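## Task

Grasp the green 2x2 brick of standard height and raise it to at least a hand's width above its starting spot, ending with only that brick held, touching nothing except the gripper holding it.

## Robot and tools

Robot: two arms, left_arm and right_arm, each ending in a parallel two-finger gripper. The names are just labels and do not refer to sides of a camera image. Either arm may do the lift.

World frame: all reported positions share one frame. Its origin sits on the table surface midway between the arms; +z is up, +x reaches out across the table, and left_arm stands on the +y side. Each result's state line lists, per arm, end_effector_position (metres) and end_effector_quat_wxyz. The printed position may be somewhat wrong, more so when an arm is stretched far out. Gripper frame: fingers point along the gripper's +z, and they close and open along its y axis. The reported position is the spot between the finger pads, roughly 1 cm short of the tips.

execute_actions(actions): a list of actions run one after another. Each action is a table of at most 15 rows; each row lasts one 1/30 s step, and if fewer than 15 rows are given the final row repeats to fill 15 steps. A row is always 14 numbers in [-1, 1], covering both arms: left_arm's dx, dy, dz, rx, ry, rz, opening, then right_arm's same seven. dx..rz are an offset, not a pose: a target relative to where that gripper measured at the beginning of the action (for the first action in a call, the last pose a result showed), expressed in the gripper's own axes. Every row refers back to that start, not to the preceding row. Scale: 1.0 equals 0.6 m of translation or 180 degrees; rx, ry, rz form a single rotation vector. Opening is absolute, not an offset: +1 fully open (0.094 m), -1 closed. An empty list just returns state and images.

move(target, speed, blocking): target is one 14-number row laid out as above, the six motion values being offsets in each gripper's own axes from the pose in this scene's most recent result that reported one; opening is absolute and is applied when the move begins. Both grippers follow straight paths that finish together, lasting 0.5 to 10 s; anything longer is cut off at 10 s before arrival. Rotation takes the shorter direction. speed is the top path speed in m/s, 0.002 to 0.5 (default 0.25), with turning capped at twice that value in rad/s. Paths ignore obstacles and the other arm, and the real gripper can trail, drift, or overshoot the speed, notably with a nearly straight arm. Faster contact, or a target set deeper past a surface, means harder impact. The result adds a move: line giving the ending (done, off_target, moving, held, fault, etc.) and which limits acted, plus each gripper's remaining distance. If only one arm is named, the other finished fine. held as an ending means a check stopped that arm's final step; limits=paced means the command was clipped; limits=held means some steps were blocked en route, after which the arm may suddenly move fast. blocking=false returns after 0.5 s while motion continues; until a result shows the move has ended, other moves and actions are refused, so use wait or stop.

wait(seconds): 0 to 10; lets time pass with the last command held, returning early if a running move ends. stop(): brakes a running move (needs room, more at speed); fingers keep moving. zoom_image(camera, region): region is [x0, y0, x1, y1] in that camera's pixels from the top-left, at most 504x504. Cameras: cam_head_left, cam_head_right, cam_high, cam_low (896x504) and fisheye cam_left_wrist, cam_right_wrist (616x616); calibration with intrinsics and world-to-camera transforms is provided and may be a little off. finished_scene(scene): ends the current scene, whose number you pass; irreversible, and the result reveals the following task.

Controller behaviour: per step the commanded pose is clamped to 70 mm and 16 degrees from the measured pose, then damped inverse kinematics chase it, favouring position over orientation. Large offsets therefore need several actions, since after an action the arm only continues to its last clamped pose. Hand target lines show what each gripper is being driven toward. A pose unreachable line names an arm whose command a clearance check altered or blocked. Arms often settle a centimetre or more short, usually low, and repeated zero offsets can let them sag. To keep an arm in place, first send the offset back to its intended pose, then zeros, aiming higher if it still droops. Joint limits (rad): waist -2.880..2.880, shoulder 0..3.142, elbow 0..3.019, wrist pitch -1.693..1.571, wrist yaw -1.571..1.571, wrist roll -2.094..2.094; elbows stop just before straight.

Gripping: grip_measured is the finger opening on the command scale; the last Joint positions number is the opening in metres. Readings may be off by about 1 mm per gripper, consistently. To hold firmly, command roughly 0.03 below grip_measured; a smaller gap grips more gently. Pad force tops out near 50-62 N (less for thin parts, and a brief spike on first contact). Joint torque readings include offsets, scaling, friction and noise, so treat them cautiously.

Cautions: brief tugs on held parts or pushes on loose items can occur. Never knock or place anything off the table. Do not let the arms collide or press on each other. Avoid drops, slips, slams and forceful shoves. Long holding heats motors: MOTOR HOT appears from 85 °C and at 100 °C an OVER-TEMPERATURE FAULT makes that arm let go and fall. Any FAULT line means an arm stopped. The robot keeps holding its last command while you compose a reply. Finish with the brick raised and gripped, touching nothing else, and favour quick, smooth, low-effort motion.

Each tool is called after "Request:" by a JSON object that holds its "name" and its "arguments", one argument or row to a line.

## Session

Request:
{"name": "execute_actions", "arguments": {
  "actions": []
}}

Scene clock: 0.00 s.
left_arm: end_effector_position=(+0.1115, +0.1164, +0.1988) grip_measured=+1.000 end_effector_quat_wxyz=(+0.003, +0.278, +0.961, +0.000) | right_arm: end_effector_position=(+0.5132, -0.3952, +0.2690) grip_measured=+0.033 end_effector_quat_wxyz=(-0.065, +0.730, +0.504, +0.457)
Joint positions: left_arm=[-0.964  1.014  0.9   -1.454 -0.004 -0.412  0.094] | right_arm=[-0.503  1.3    1.075 -0.729 -0.79   1.892  0.049]
Joint velocities: left_arm=[ 0.005 -0.005  0.002  0.007 -0.051 -0.066  0.   ] | right_arm=[-0.015  0.015 -0.002  0.002 -0.022 -0.022 -0.   ]
Joint torques (N m, as the arm reports them, + toward a larger angle): no reading
Motor temperatures (°C, as the motors report them): left_arm=[24 19 20 22 20 23] | right_arm=[22 22 23 22 21 21]
Hand target (left_arm): +0.116, +0.110, +0.209; +0.014, +0.278, +0.960, -0.009
Hand target (right_arm): +0.521, -0.397, +0.288; -0.050, +0.721, +0.508, +0.468

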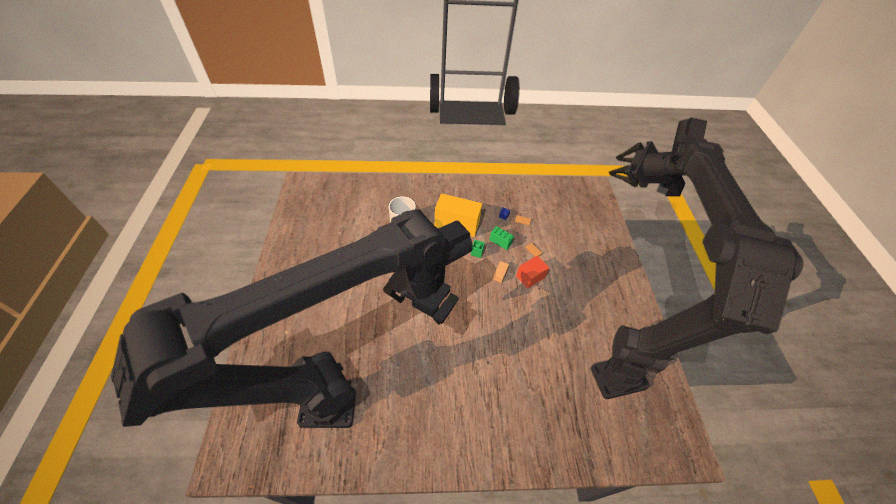

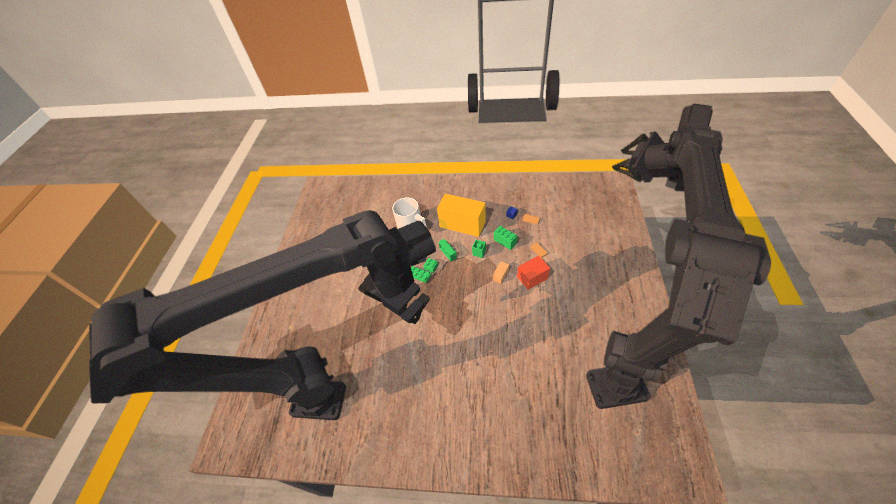

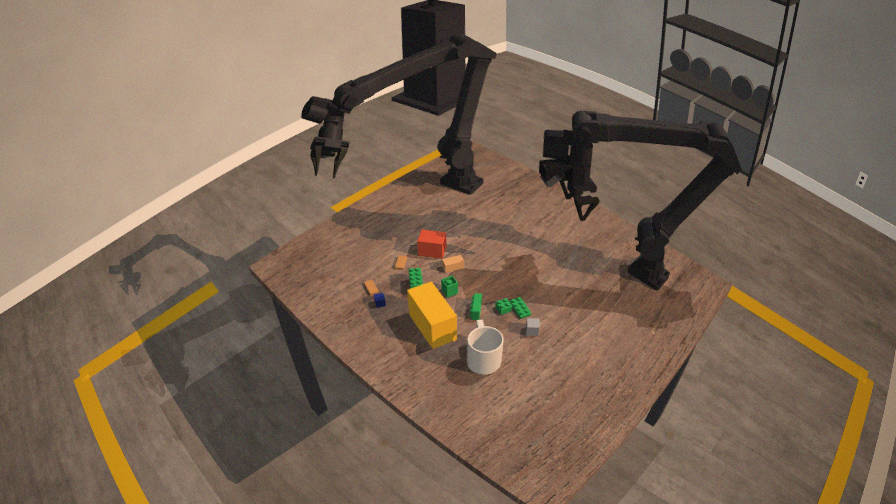

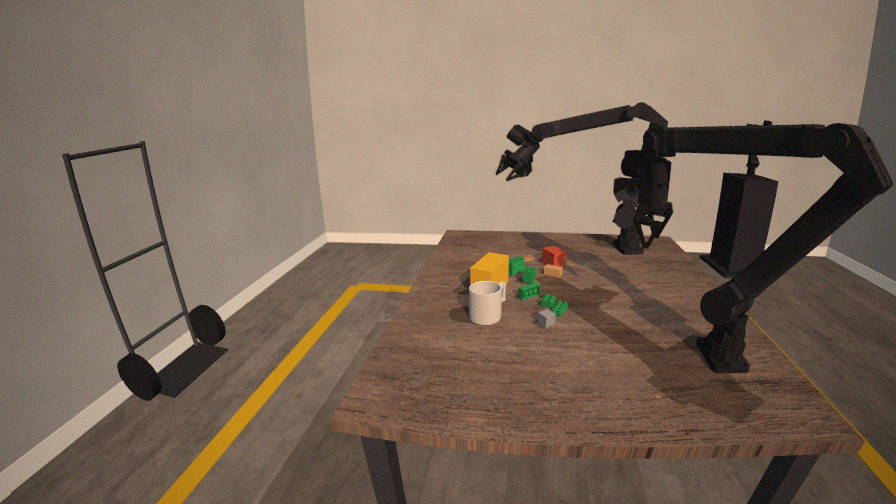

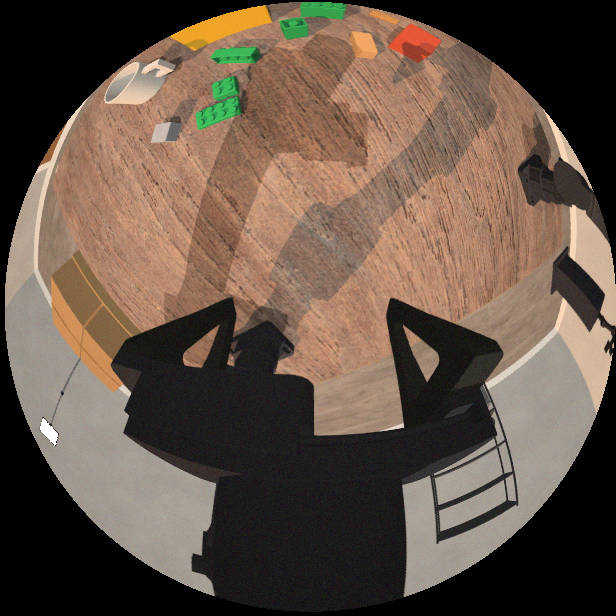

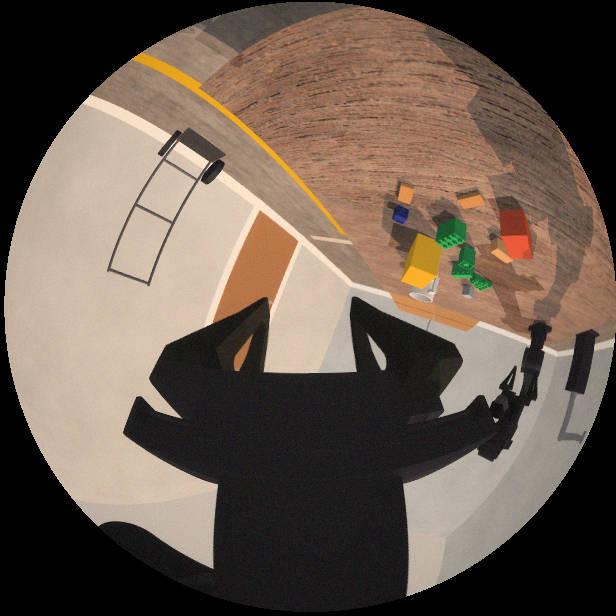

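Request:
{"name": "zoom_image", "arguments": {
  "camera": "cam_high",
  "region": [350, 220, 570, 350]
}}

Request:
{"name": "zoom_image", "arguments": {
  "camera": "cam_head_right",
  "region": [390, 190, 570, 300]
}}

Request:
{"name": "zoom_image", "arguments": {
  "camera": "cam_low",
  "region": [460, 240, 600, 330]
}}

Region (350, 220, 570, 350) of cam_high's 896x504 image, scaled by 2.291, with more detail than that image has; it fills the top 298 rows of this view, and the rest is white.

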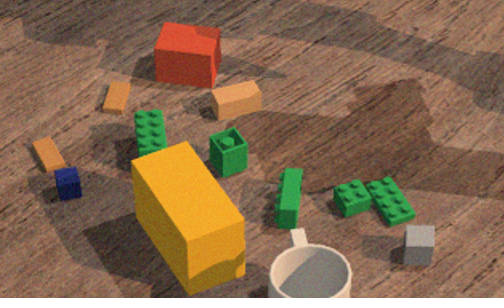

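Region (390, 190, 570, 300) of cam_head_right's 896x504 image, scaled by 2.800, with more detail than that image has.

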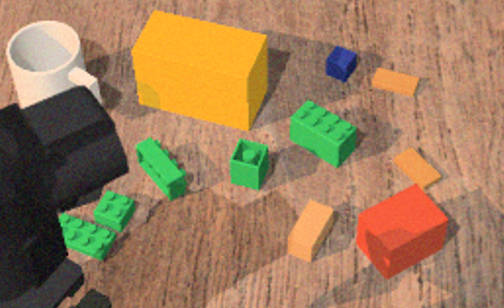

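Region (460, 240, 600, 330) of cam_low's 896x504 image, scaled by 3.600, with more detail than that image has; it fills the top 324 rows of this view, and the rest is white.

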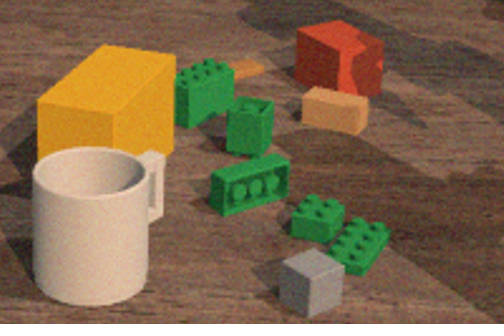

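Request:
{"name": "move", "arguments": {
  "target": [-0.362,0.18,0.11,0,0,0,0.3,0,0,0,0,0,0,0.033],
  "speed": 0.3
}}

Request:
{"name": "zoom_image", "arguments": {
  "camera": "cam_left_wrist",
  "region": [160, 120, 460, 380]
}}

Scene clock: 45.33 s.
left_arm: end_effector_position=(+0.3343, +0.1046, +0.1177) grip_measured=+0.302 end_effector_quat_wxyz=(-0.024, +0.272, +0.962, +0.010) | right_arm: end_effector_position=(+0.5132, -0.3952, +0.2690) grip_measured=+0.033 end_effector_quat_wxyz=(-0.065, +0.730, +0.504, +0.457)
Joint positions: left_arm=[-0.541  1.578  1.187 -1.232 -0.006 -0.001  0.061] | right_arm=[-0.503  1.3    1.075 -0.729 -0.79   1.892  0.049]
Joint velocities: left_arm=[-0.005 -0.005  0.002 -0.022  0.051  0.037  0.   ] | right_arm=[-0.005 -0.015 -0.032 -0.012  0.022 -0.037 -0.001]
Joint torques (N m, as the arm reports them, + toward a larger angle): left_arm=[  0.77 -13.45  13.1    0.59   0.27   0.06] | right_arm=[-1.28 -9.8   8.8   1.87 -0.44  0.02]
Motor temperatures (°C, as the motors report them): left_arm=[24 19 27 22 20 23] | right_arm=[22 23 29 23 22 21]
Hand target (left_arm): +0.351, +0.093, +0.133; +0.002, +0.278, +0.961, +0.000
Hand target (right_arm): +0.513, -0.395, +0.269; -0.065, +0.730, +0.504, +0.457
Off the commanded pose (left_arm): 0.028 m, 3 deg.
Off the commanded pose (right_arm): 0.000 m, 0 deg.
move: off_target (left_arm)
camera_calibration (this result's frames):
cam_left_wrist: T_world_to_cam=[[-0.523169, -0.852122, -0.0135114, 0.267954], [-0.670237, 0.401603, 0.624097, 0.115865], [-0.52638, 0.335564, -0.78123, 0.356493], [0, 0, 0, 1]] pos_world=[0.405494, 0.0621715, 0.209812]

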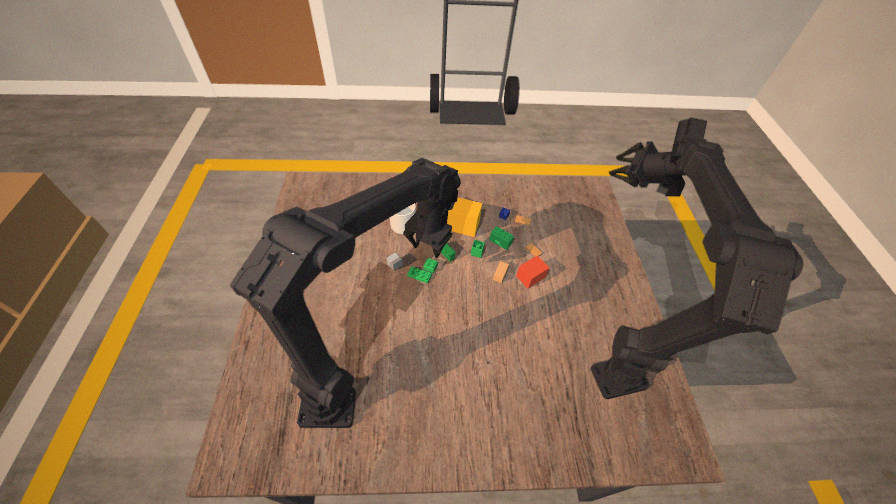

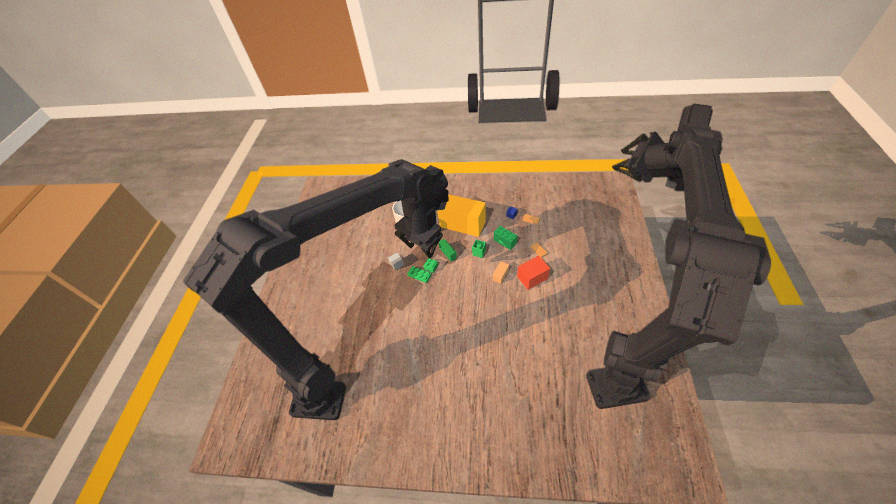

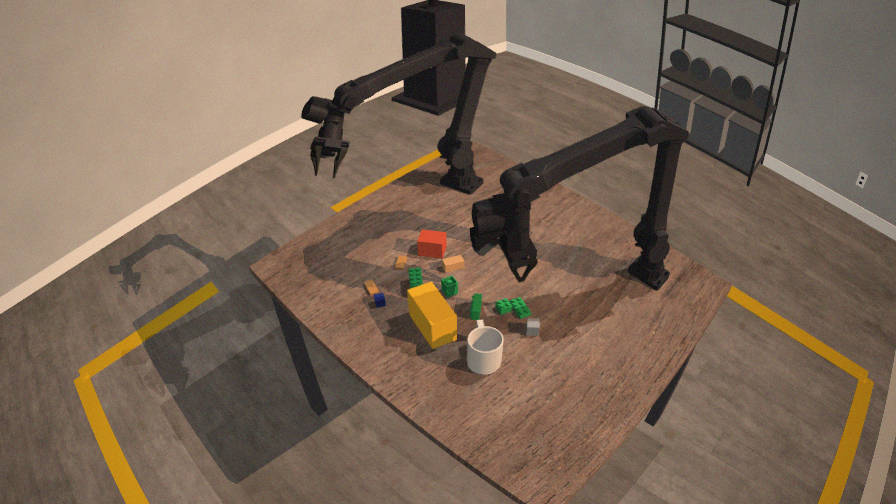

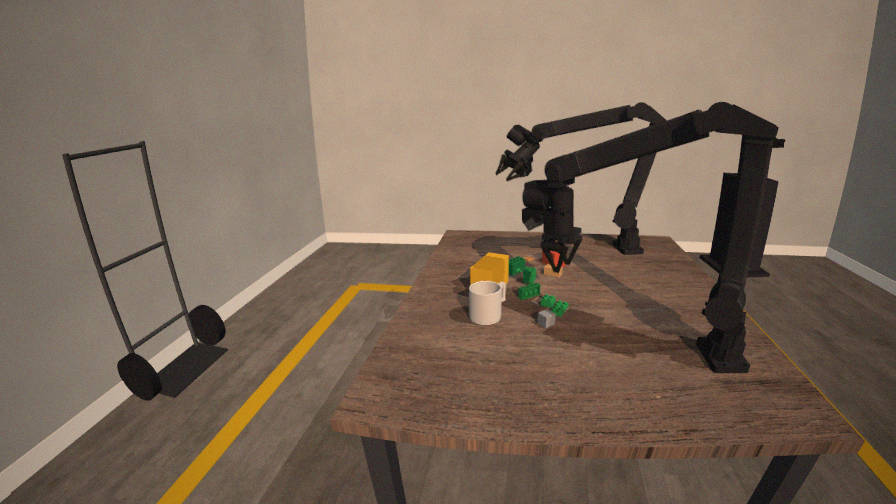

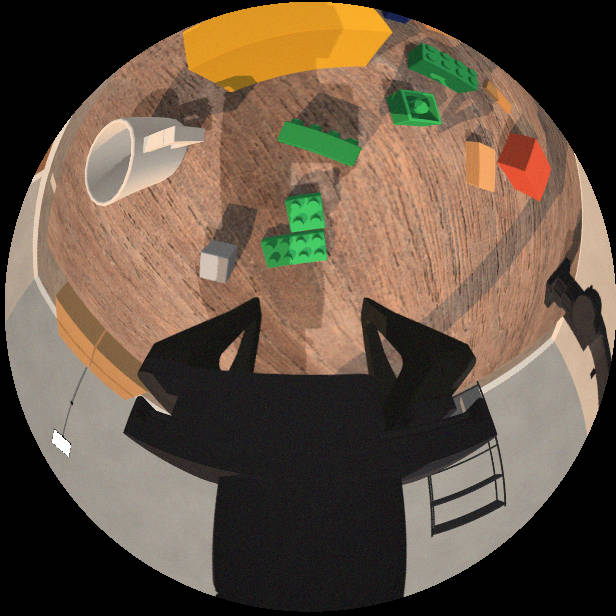

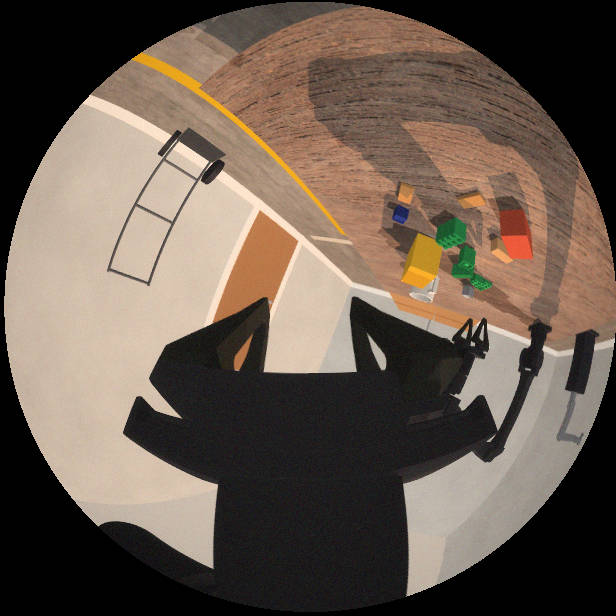

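Region (160, 120, 460, 380) of cam_left_wrist's 616x616 image, scaled by 1.680, with more detail than that image has; it fills the top 437 rows of this view, and the rest is white.

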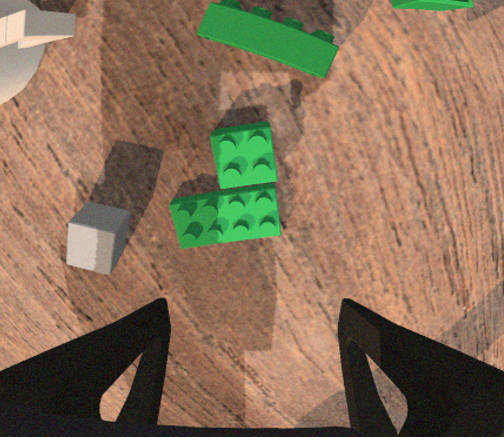

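Request:
{"name": "move", "arguments": {
  "target": [-0.083,0.010,0.073,0,-0.025,-0.039,0.2,0,0,0,0,0,0,0.033],
  "speed": 0.15
}}

Request:
{"name": "zoom_image", "arguments": {
  "camera": "cam_left_wrist",
  "region": [160, 120, 460, 380]
}}

Scene clock: 68.03 s.
left_arm: end_effector_position=(+0.3654, +0.0877, +0.0698) grip_measured=+0.202 end_effector_quat_wxyz=(+0.000, +0.222, +0.975, +0.003) | right_arm: end_effector_position=(+0.5132, -0.3952, +0.2690) grip_measured=+0.033 end_effector_quat_wxyz=(-0.065, +0.730, +0.504, +0.457)
Joint positions: left_arm=[-0.537  1.687  1.187 -1.073 -0.006 -0.101  0.056] | right_arm=[-0.503  1.3    1.075 -0.729 -0.79   1.892  0.049]
Joint velocities: left_arm=[ 0.005  0.005  0.002  0.012 -0.066  0.022 -0.   ] | right_arm=[-0.005 -0.005  0.002  0.007 -0.051  0.022 -0.   ]
Joint torques (N m, as the arm reports them, + toward a larger angle): left_arm=[  1.35 -14.24  10.22   1.12  -0.1   -0.07] | right_arm=[-1.13 -9.88  8.82  1.87 -0.44  0.02]
Motor temperatures (°C, as the motors report them): left_arm=[24 20 29 22 20 23] | right_arm=[22 23 28 23 22 21]
Hand target (left_arm): +0.377, +0.085, +0.071; +0.014, +0.213, +0.977, +0.000
Hand target (right_arm): +0.513, -0.395, +0.269; -0.065, +0.730, +0.504, +0.457
Off the commanded pose (left_arm): 0.013 m, 2 deg.
Off the commanded pose (right_arm): 0.000 m, 0 deg.
move: off_target (left_arm)
camera_calibration (this result's frames):
cam_left_wrist: T_world_to_cam=[[-0.431131, -0.902188, -0.0135505, 0.239975], [-0.736305, 0.3431, 0.583213, 0.205453], [-0.521519, 0.261419, -0.812206, 0.347972], [0, 0, 0, 1]] pos_world=[0.436211, 0.0550452, 0.166054]

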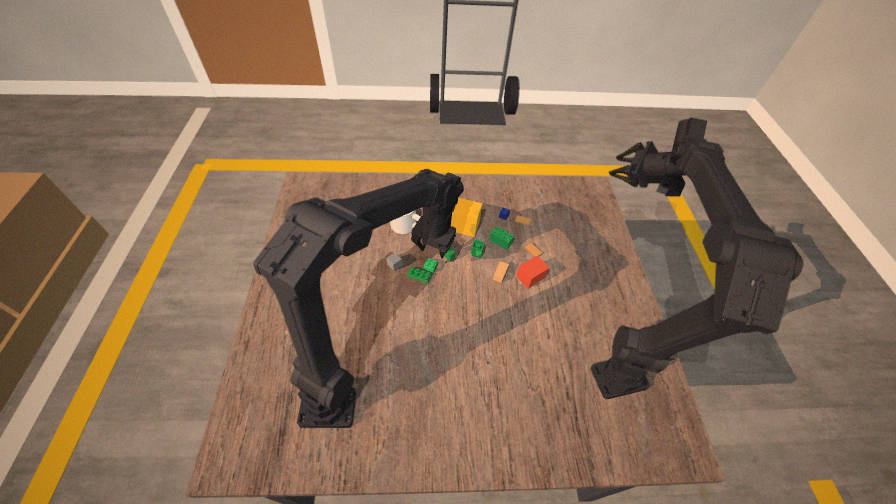

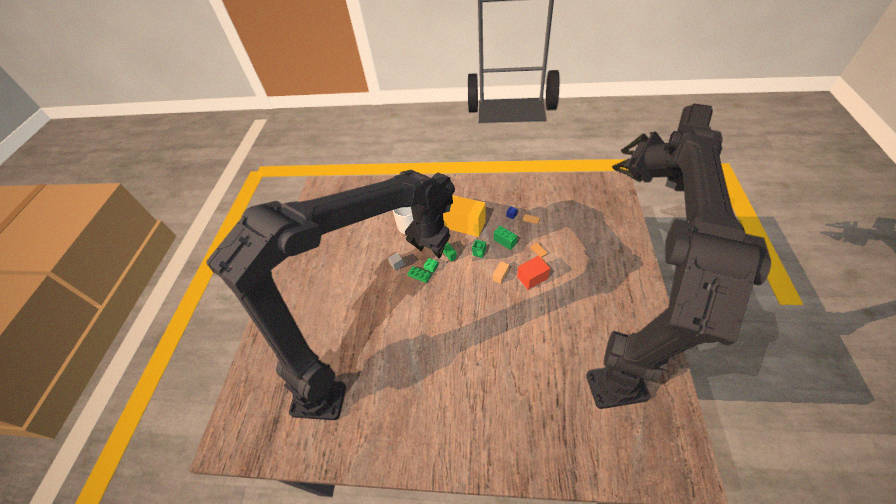

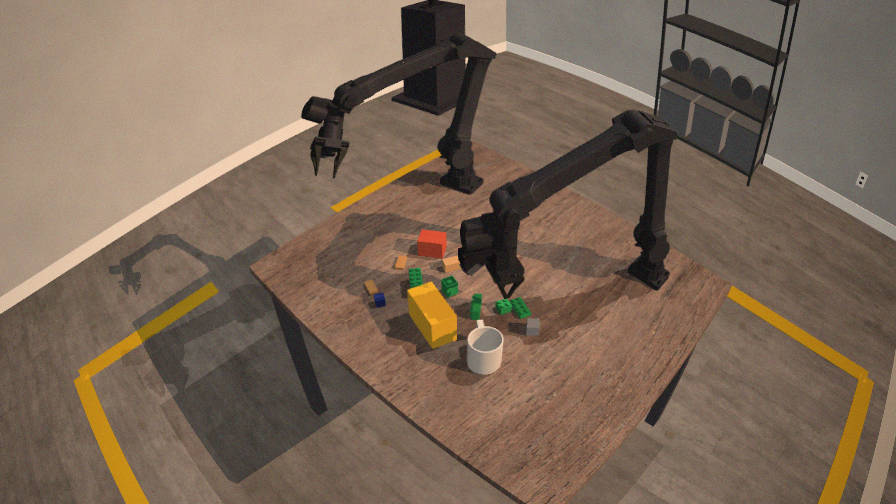

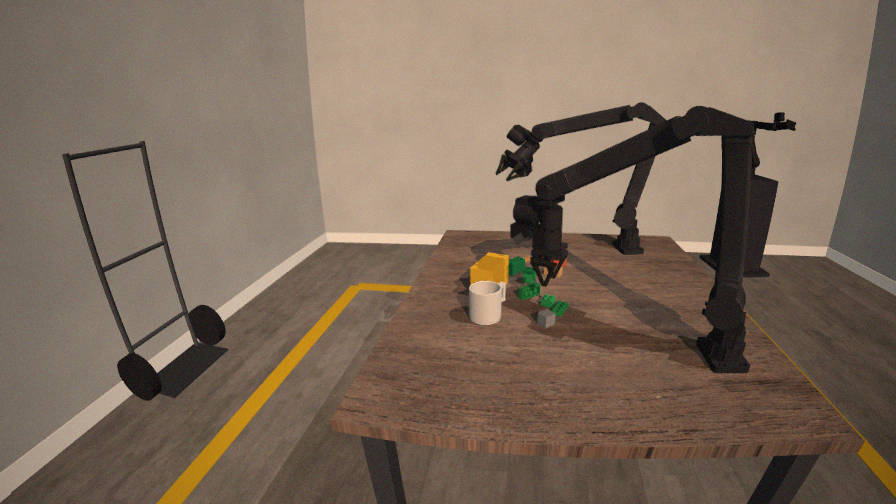

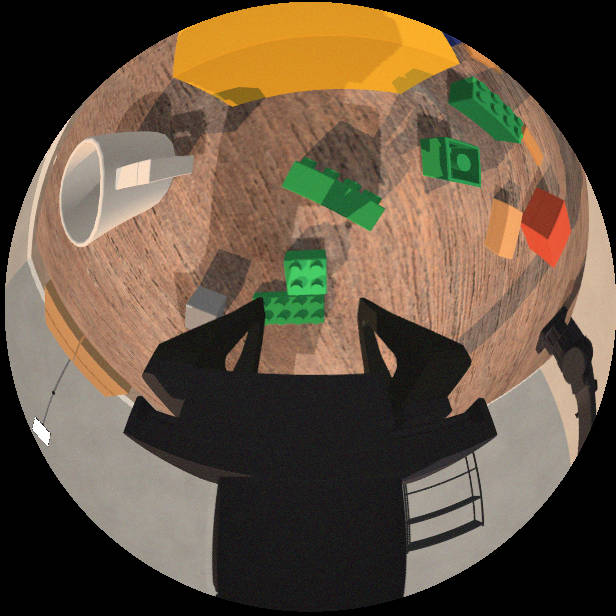

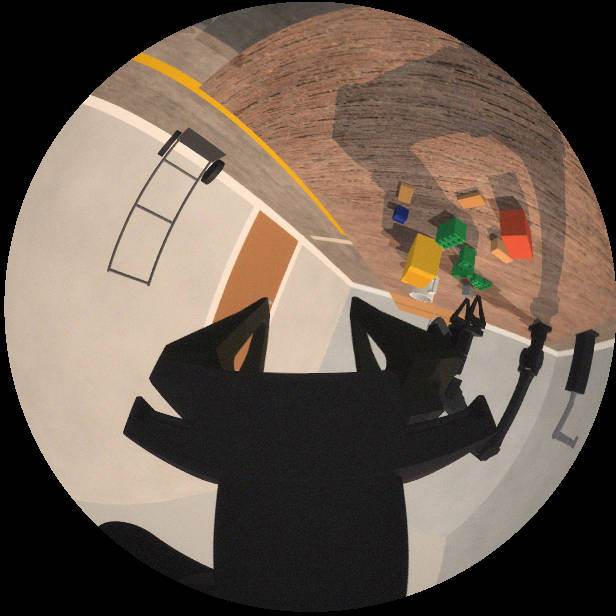

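Region (160, 120, 460, 380) of cam_left_wrist's 616x616 image, scaled by 1.680, with more detail than that image has; it fills the top 437 rows of this view, and the rest is white.

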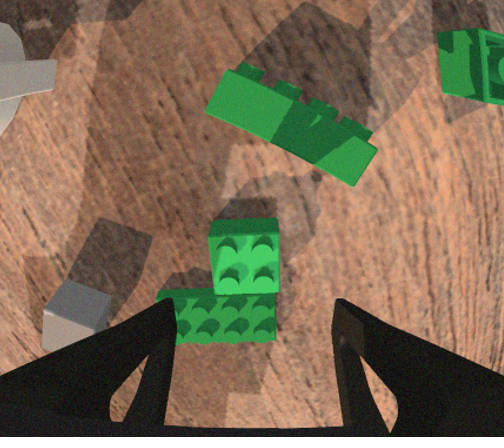

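Request:
{"name": "move", "arguments": {
  "target": [-0.024,0.009,0.087,0,-0.008,0,0.2,0,0,0,0,0,0,0.033],
  "speed": 0.08
}}

Request:
{"name": "zoom_image", "arguments": {
  "camera": "cam_left_wrist",
  "region": [160, 120, 460, 380]
}}

Request:
{"name": "zoom_image", "arguments": {
  "camera": "cam_low",
  "region": [480, 240, 620, 330]
}}

Scene clock: 92.77 s.
left_arm: end_effector_position=(+0.3749, +0.0855, +0.0249) grip_measured=+0.202 end_effector_quat_wxyz=(+0.009, +0.221, +0.975, -0.000) | right_arm: end_effector_position=(+0.5132, -0.3952, +0.2690) grip_measured=+0.033 end_effector_quat_wxyz=(-0.065, +0.730, +0.504, +0.457)
Joint positions: left_arm=[-0.531  1.76   1.15  -0.942 -0.006 -0.097  0.056] | right_arm=[-0.503  1.3    1.075 -0.729 -0.79   1.892  0.049]
Joint velocities: left_arm=[-0.015 -0.015 -0.007 -0.012  0.007  0.022 -0.001] | right_arm=[-0.024 -0.005 -0.007 -0.007  0.022  0.007 -0.001]
Joint torques (N m, as the arm reports them, + toward a larger angle): left_arm=[  1.38 -14.35   8.36   1.15   0.     0.06] | right_arm=[-1.17 -9.76  8.82  1.9  -0.45  0.02]
Motor temperatures (°C, as the motors report them): left_arm=[24 21 27 22 20 23] | right_arm=[22 23 28 23 22 21]
Hand target (left_arm): +0.380, +0.087, +0.018; +0.012, +0.222, +0.975, +0.000
Hand target (right_arm): +0.513, -0.395, +0.269; -0.065, +0.730, +0.504, +0.457
Off the commanded pose (left_arm): 0.009 m, 0 deg.
Off the commanded pose (right_arm): 0.000 m, 0 deg.
move: done
camera_calibration (this result's frames):
cam_left_wrist: T_world_to_cam=[[-0.429196, -0.903137, -0.0116042, 0.240799], [-0.746719, 0.347575, 0.5671, 0.243362], [-0.508136, 0.252062, -0.823567, 0.313161], [0, 0, 0, 1]] pos_world=[0.444201, 0.0539519, 0.122693]

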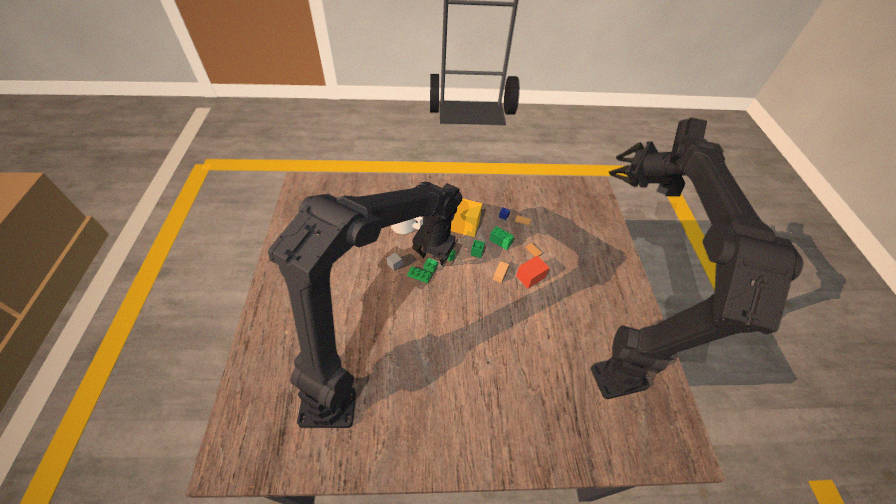

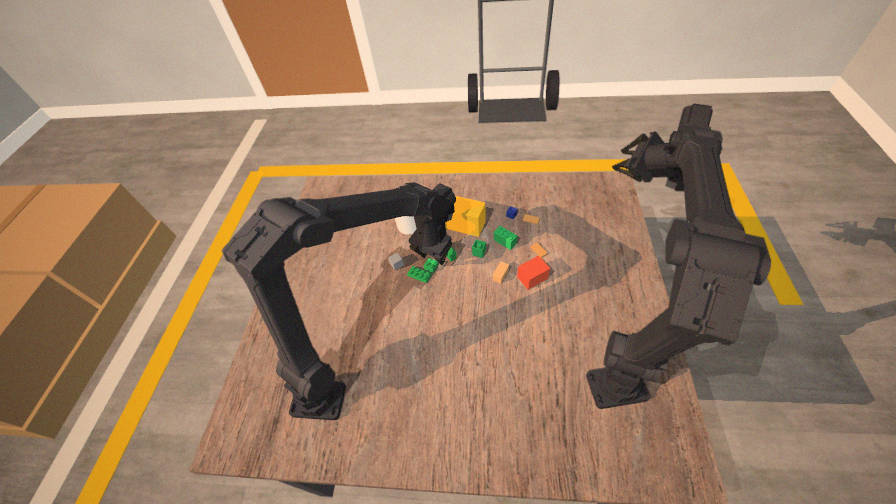

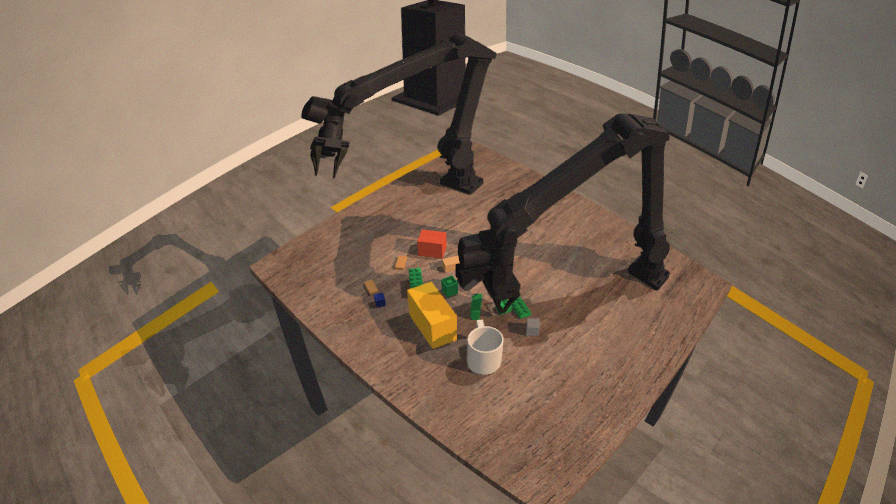

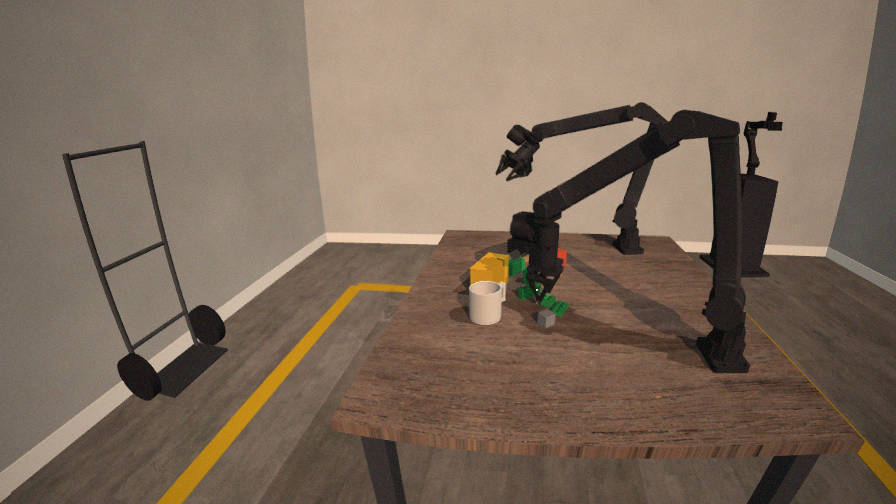

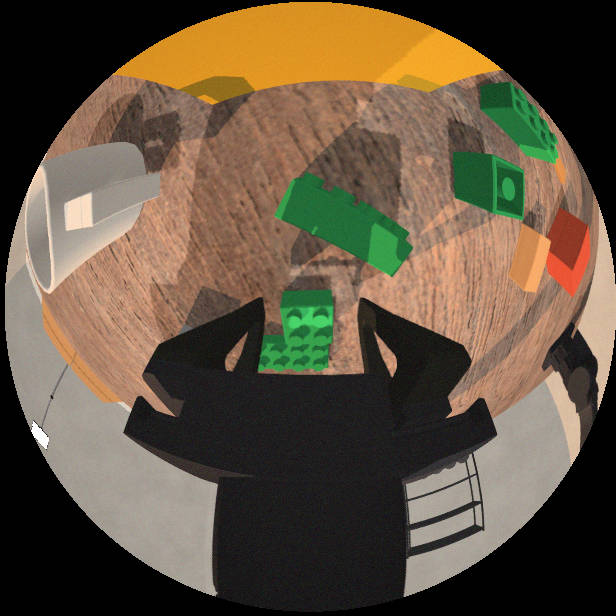

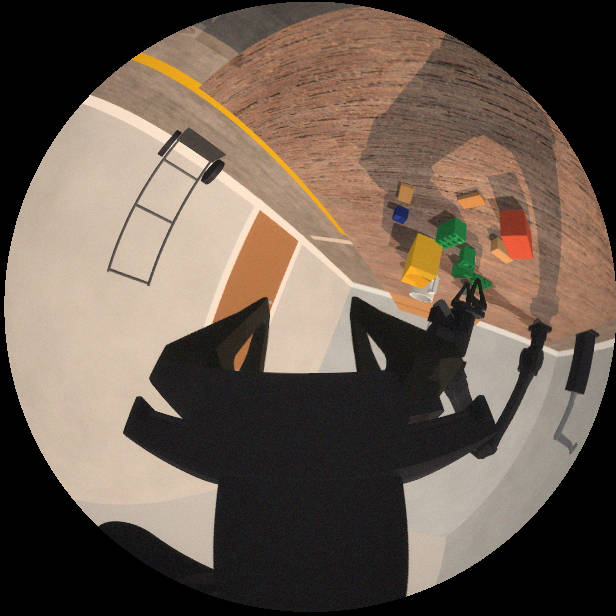

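Region (160, 120, 460, 380) of cam_left_wrist's 616x616 image, scaled by 1.680, with more detail than that image has; it fills the top 437 rows of this view, and the rest is white.

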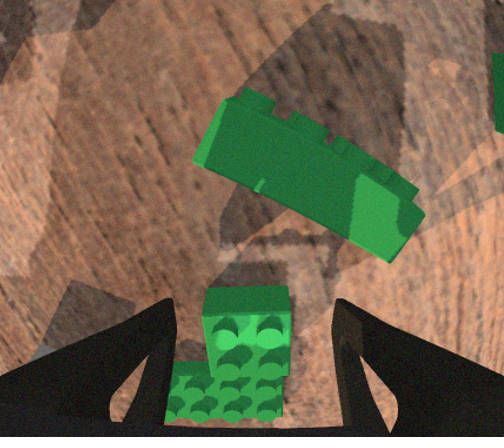

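Region (480, 240, 620, 330) of cam_low's 896x504 image, scaled by 3.600, with more detail than that image has; it fills the top 324 rows of this view, and the rest is white.

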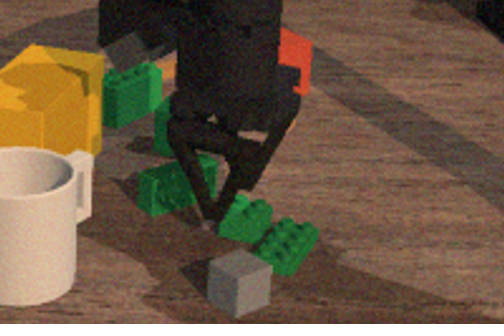

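Request:
{"name": "move", "arguments": {
  "target": [0.018,0.008,0.026,0,0,0,0.2,0,0,0,0,0,0,0.033],
  "speed": 0.05
}}

Request:
{"name": "zoom_image", "arguments": {
  "camera": "cam_left_wrist",
  "region": [160, 120, 460, 380]
}}

Request:
{"name": "zoom_image", "arguments": {
  "camera": "cam_low",
  "region": [480, 240, 620, 330]
}}

Scene clock: 105.00 s.
left_arm: end_effector_position=(+0.3612, +0.0938, +0.0097) grip_measured=+0.202 end_effector_quat_wxyz=(+0.000, +0.221, +0.975, +0.003) | right_arm: end_effector_position=(+0.5132, -0.3952, +0.2690) grip_measured=+0.033 end_effector_quat_wxyz=(-0.065, +0.730, +0.504, +0.457)
Joint positions: left_arm=[-0.531  1.76   1.101 -0.913 -0.006 -0.096  0.056] | right_arm=[-0.503  1.3    1.075 -0.729 -0.79   1.892  0.049]
Joint velocities: left_arm=[ 0.005  0.005 -0.012  0.002 -0.007 -0.022 -0.001] | right_arm=[-0.024 -0.005 -0.012 -0.002 -0.037 -0.022 -0.001]
Joint torques (N m, as the arm reports them, + toward a larger angle): left_arm=[  1.56 -15.49   7.89   1.12   0.08   0.06] | right_arm=[-1.01 -9.81  8.85  1.89 -0.44  0.01]
Motor temperatures (°C, as the motors report them): left_arm=[24 21 26 22 20 23] | right_arm=[22 23 28 23 22 21]
Hand target (left_arm): +0.367, +0.094, +0.009; +0.009, +0.221, +0.975, -0.000
Hand target (right_arm): +0.513, -0.395, +0.269; -0.065, +0.730, +0.504, +0.457
Off the commanded pose (left_arm): 0.006 m, 1 deg.
Off the commanded pose (right_arm): 0.000 m, 0 deg.
move: done
camera_calibration (this result's frames):
cam_left_wrist: T_world_to_cam=[[-0.429754, -0.902844, -0.0135444, 0.242386], [-0.736811, 0.341973, 0.583236, 0.235629], [-0.52194, 0.260628, -0.81219, 0.295681], [0, 0, 0, 1]] pos_world=[0.432108, 0.0611952, 0.106004]

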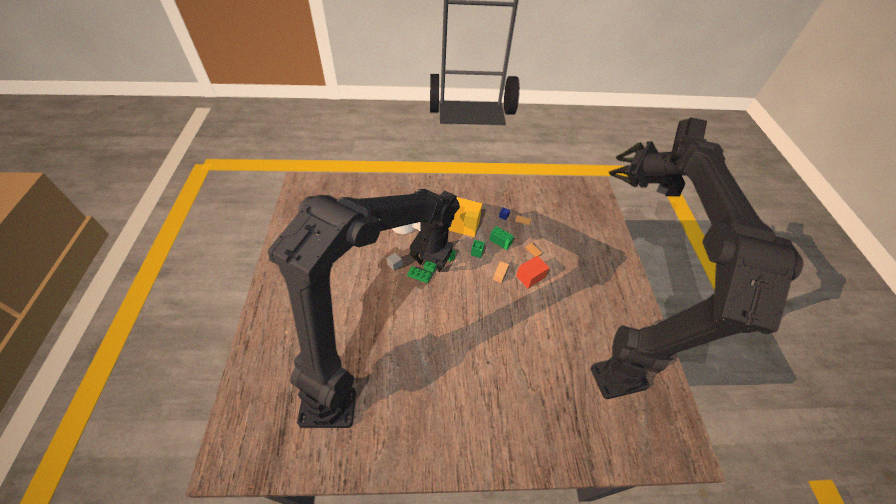

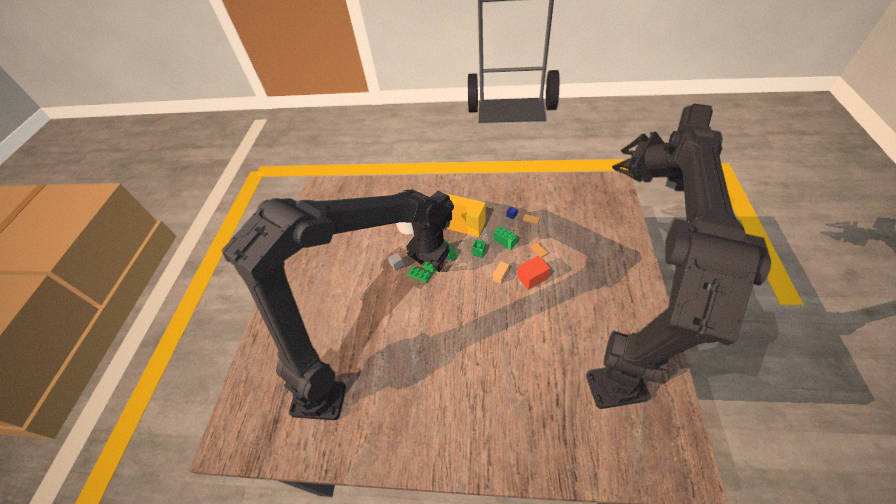

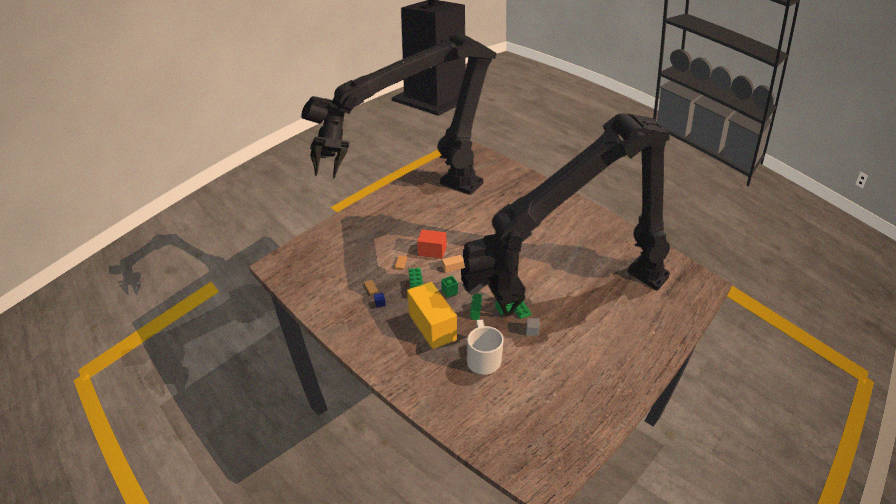

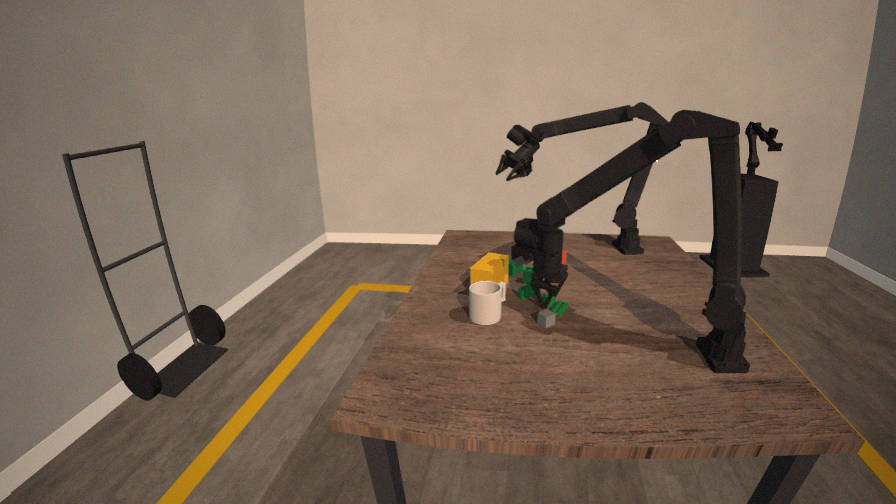

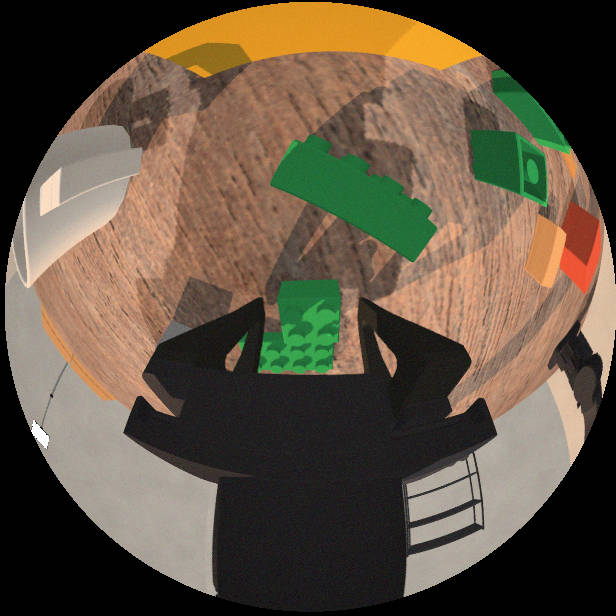

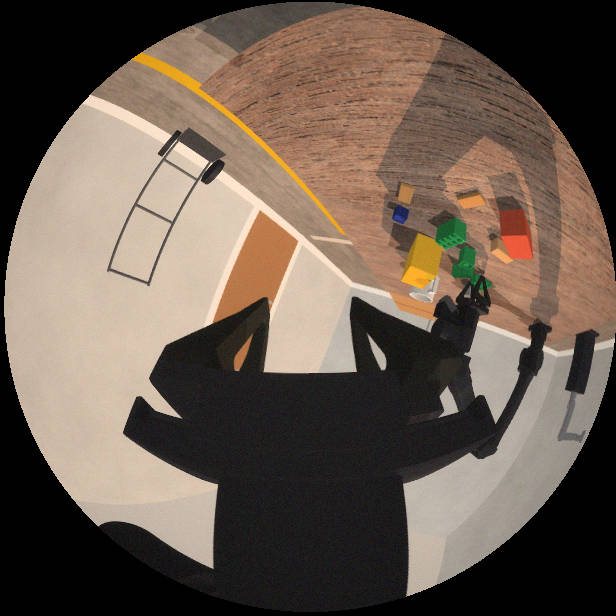

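Region (160, 120, 460, 380) of cam_left_wrist's 616x616 image, scaled by 1.680, with more detail than that image has; it fills the top 437 rows of this view, and the rest is white.

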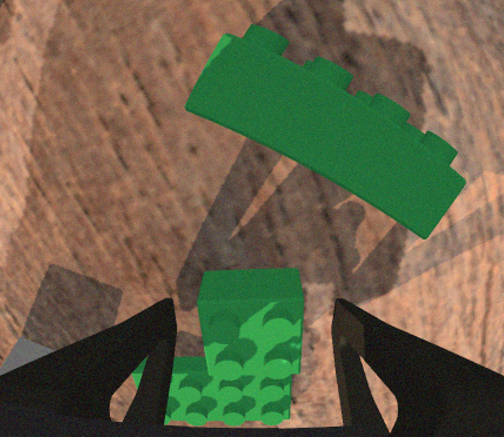

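Region (480, 240, 620, 330) of cam_low's 896x504 image, scaled by 3.600, with more detail than that image has; it fills the top 324 rows of this view, and the rest is white.

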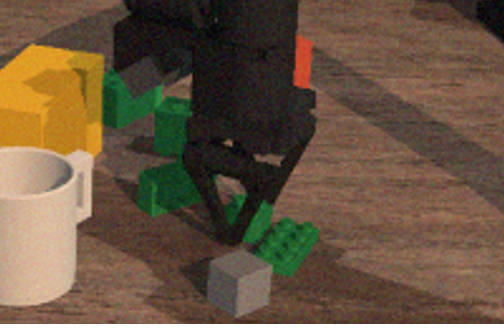

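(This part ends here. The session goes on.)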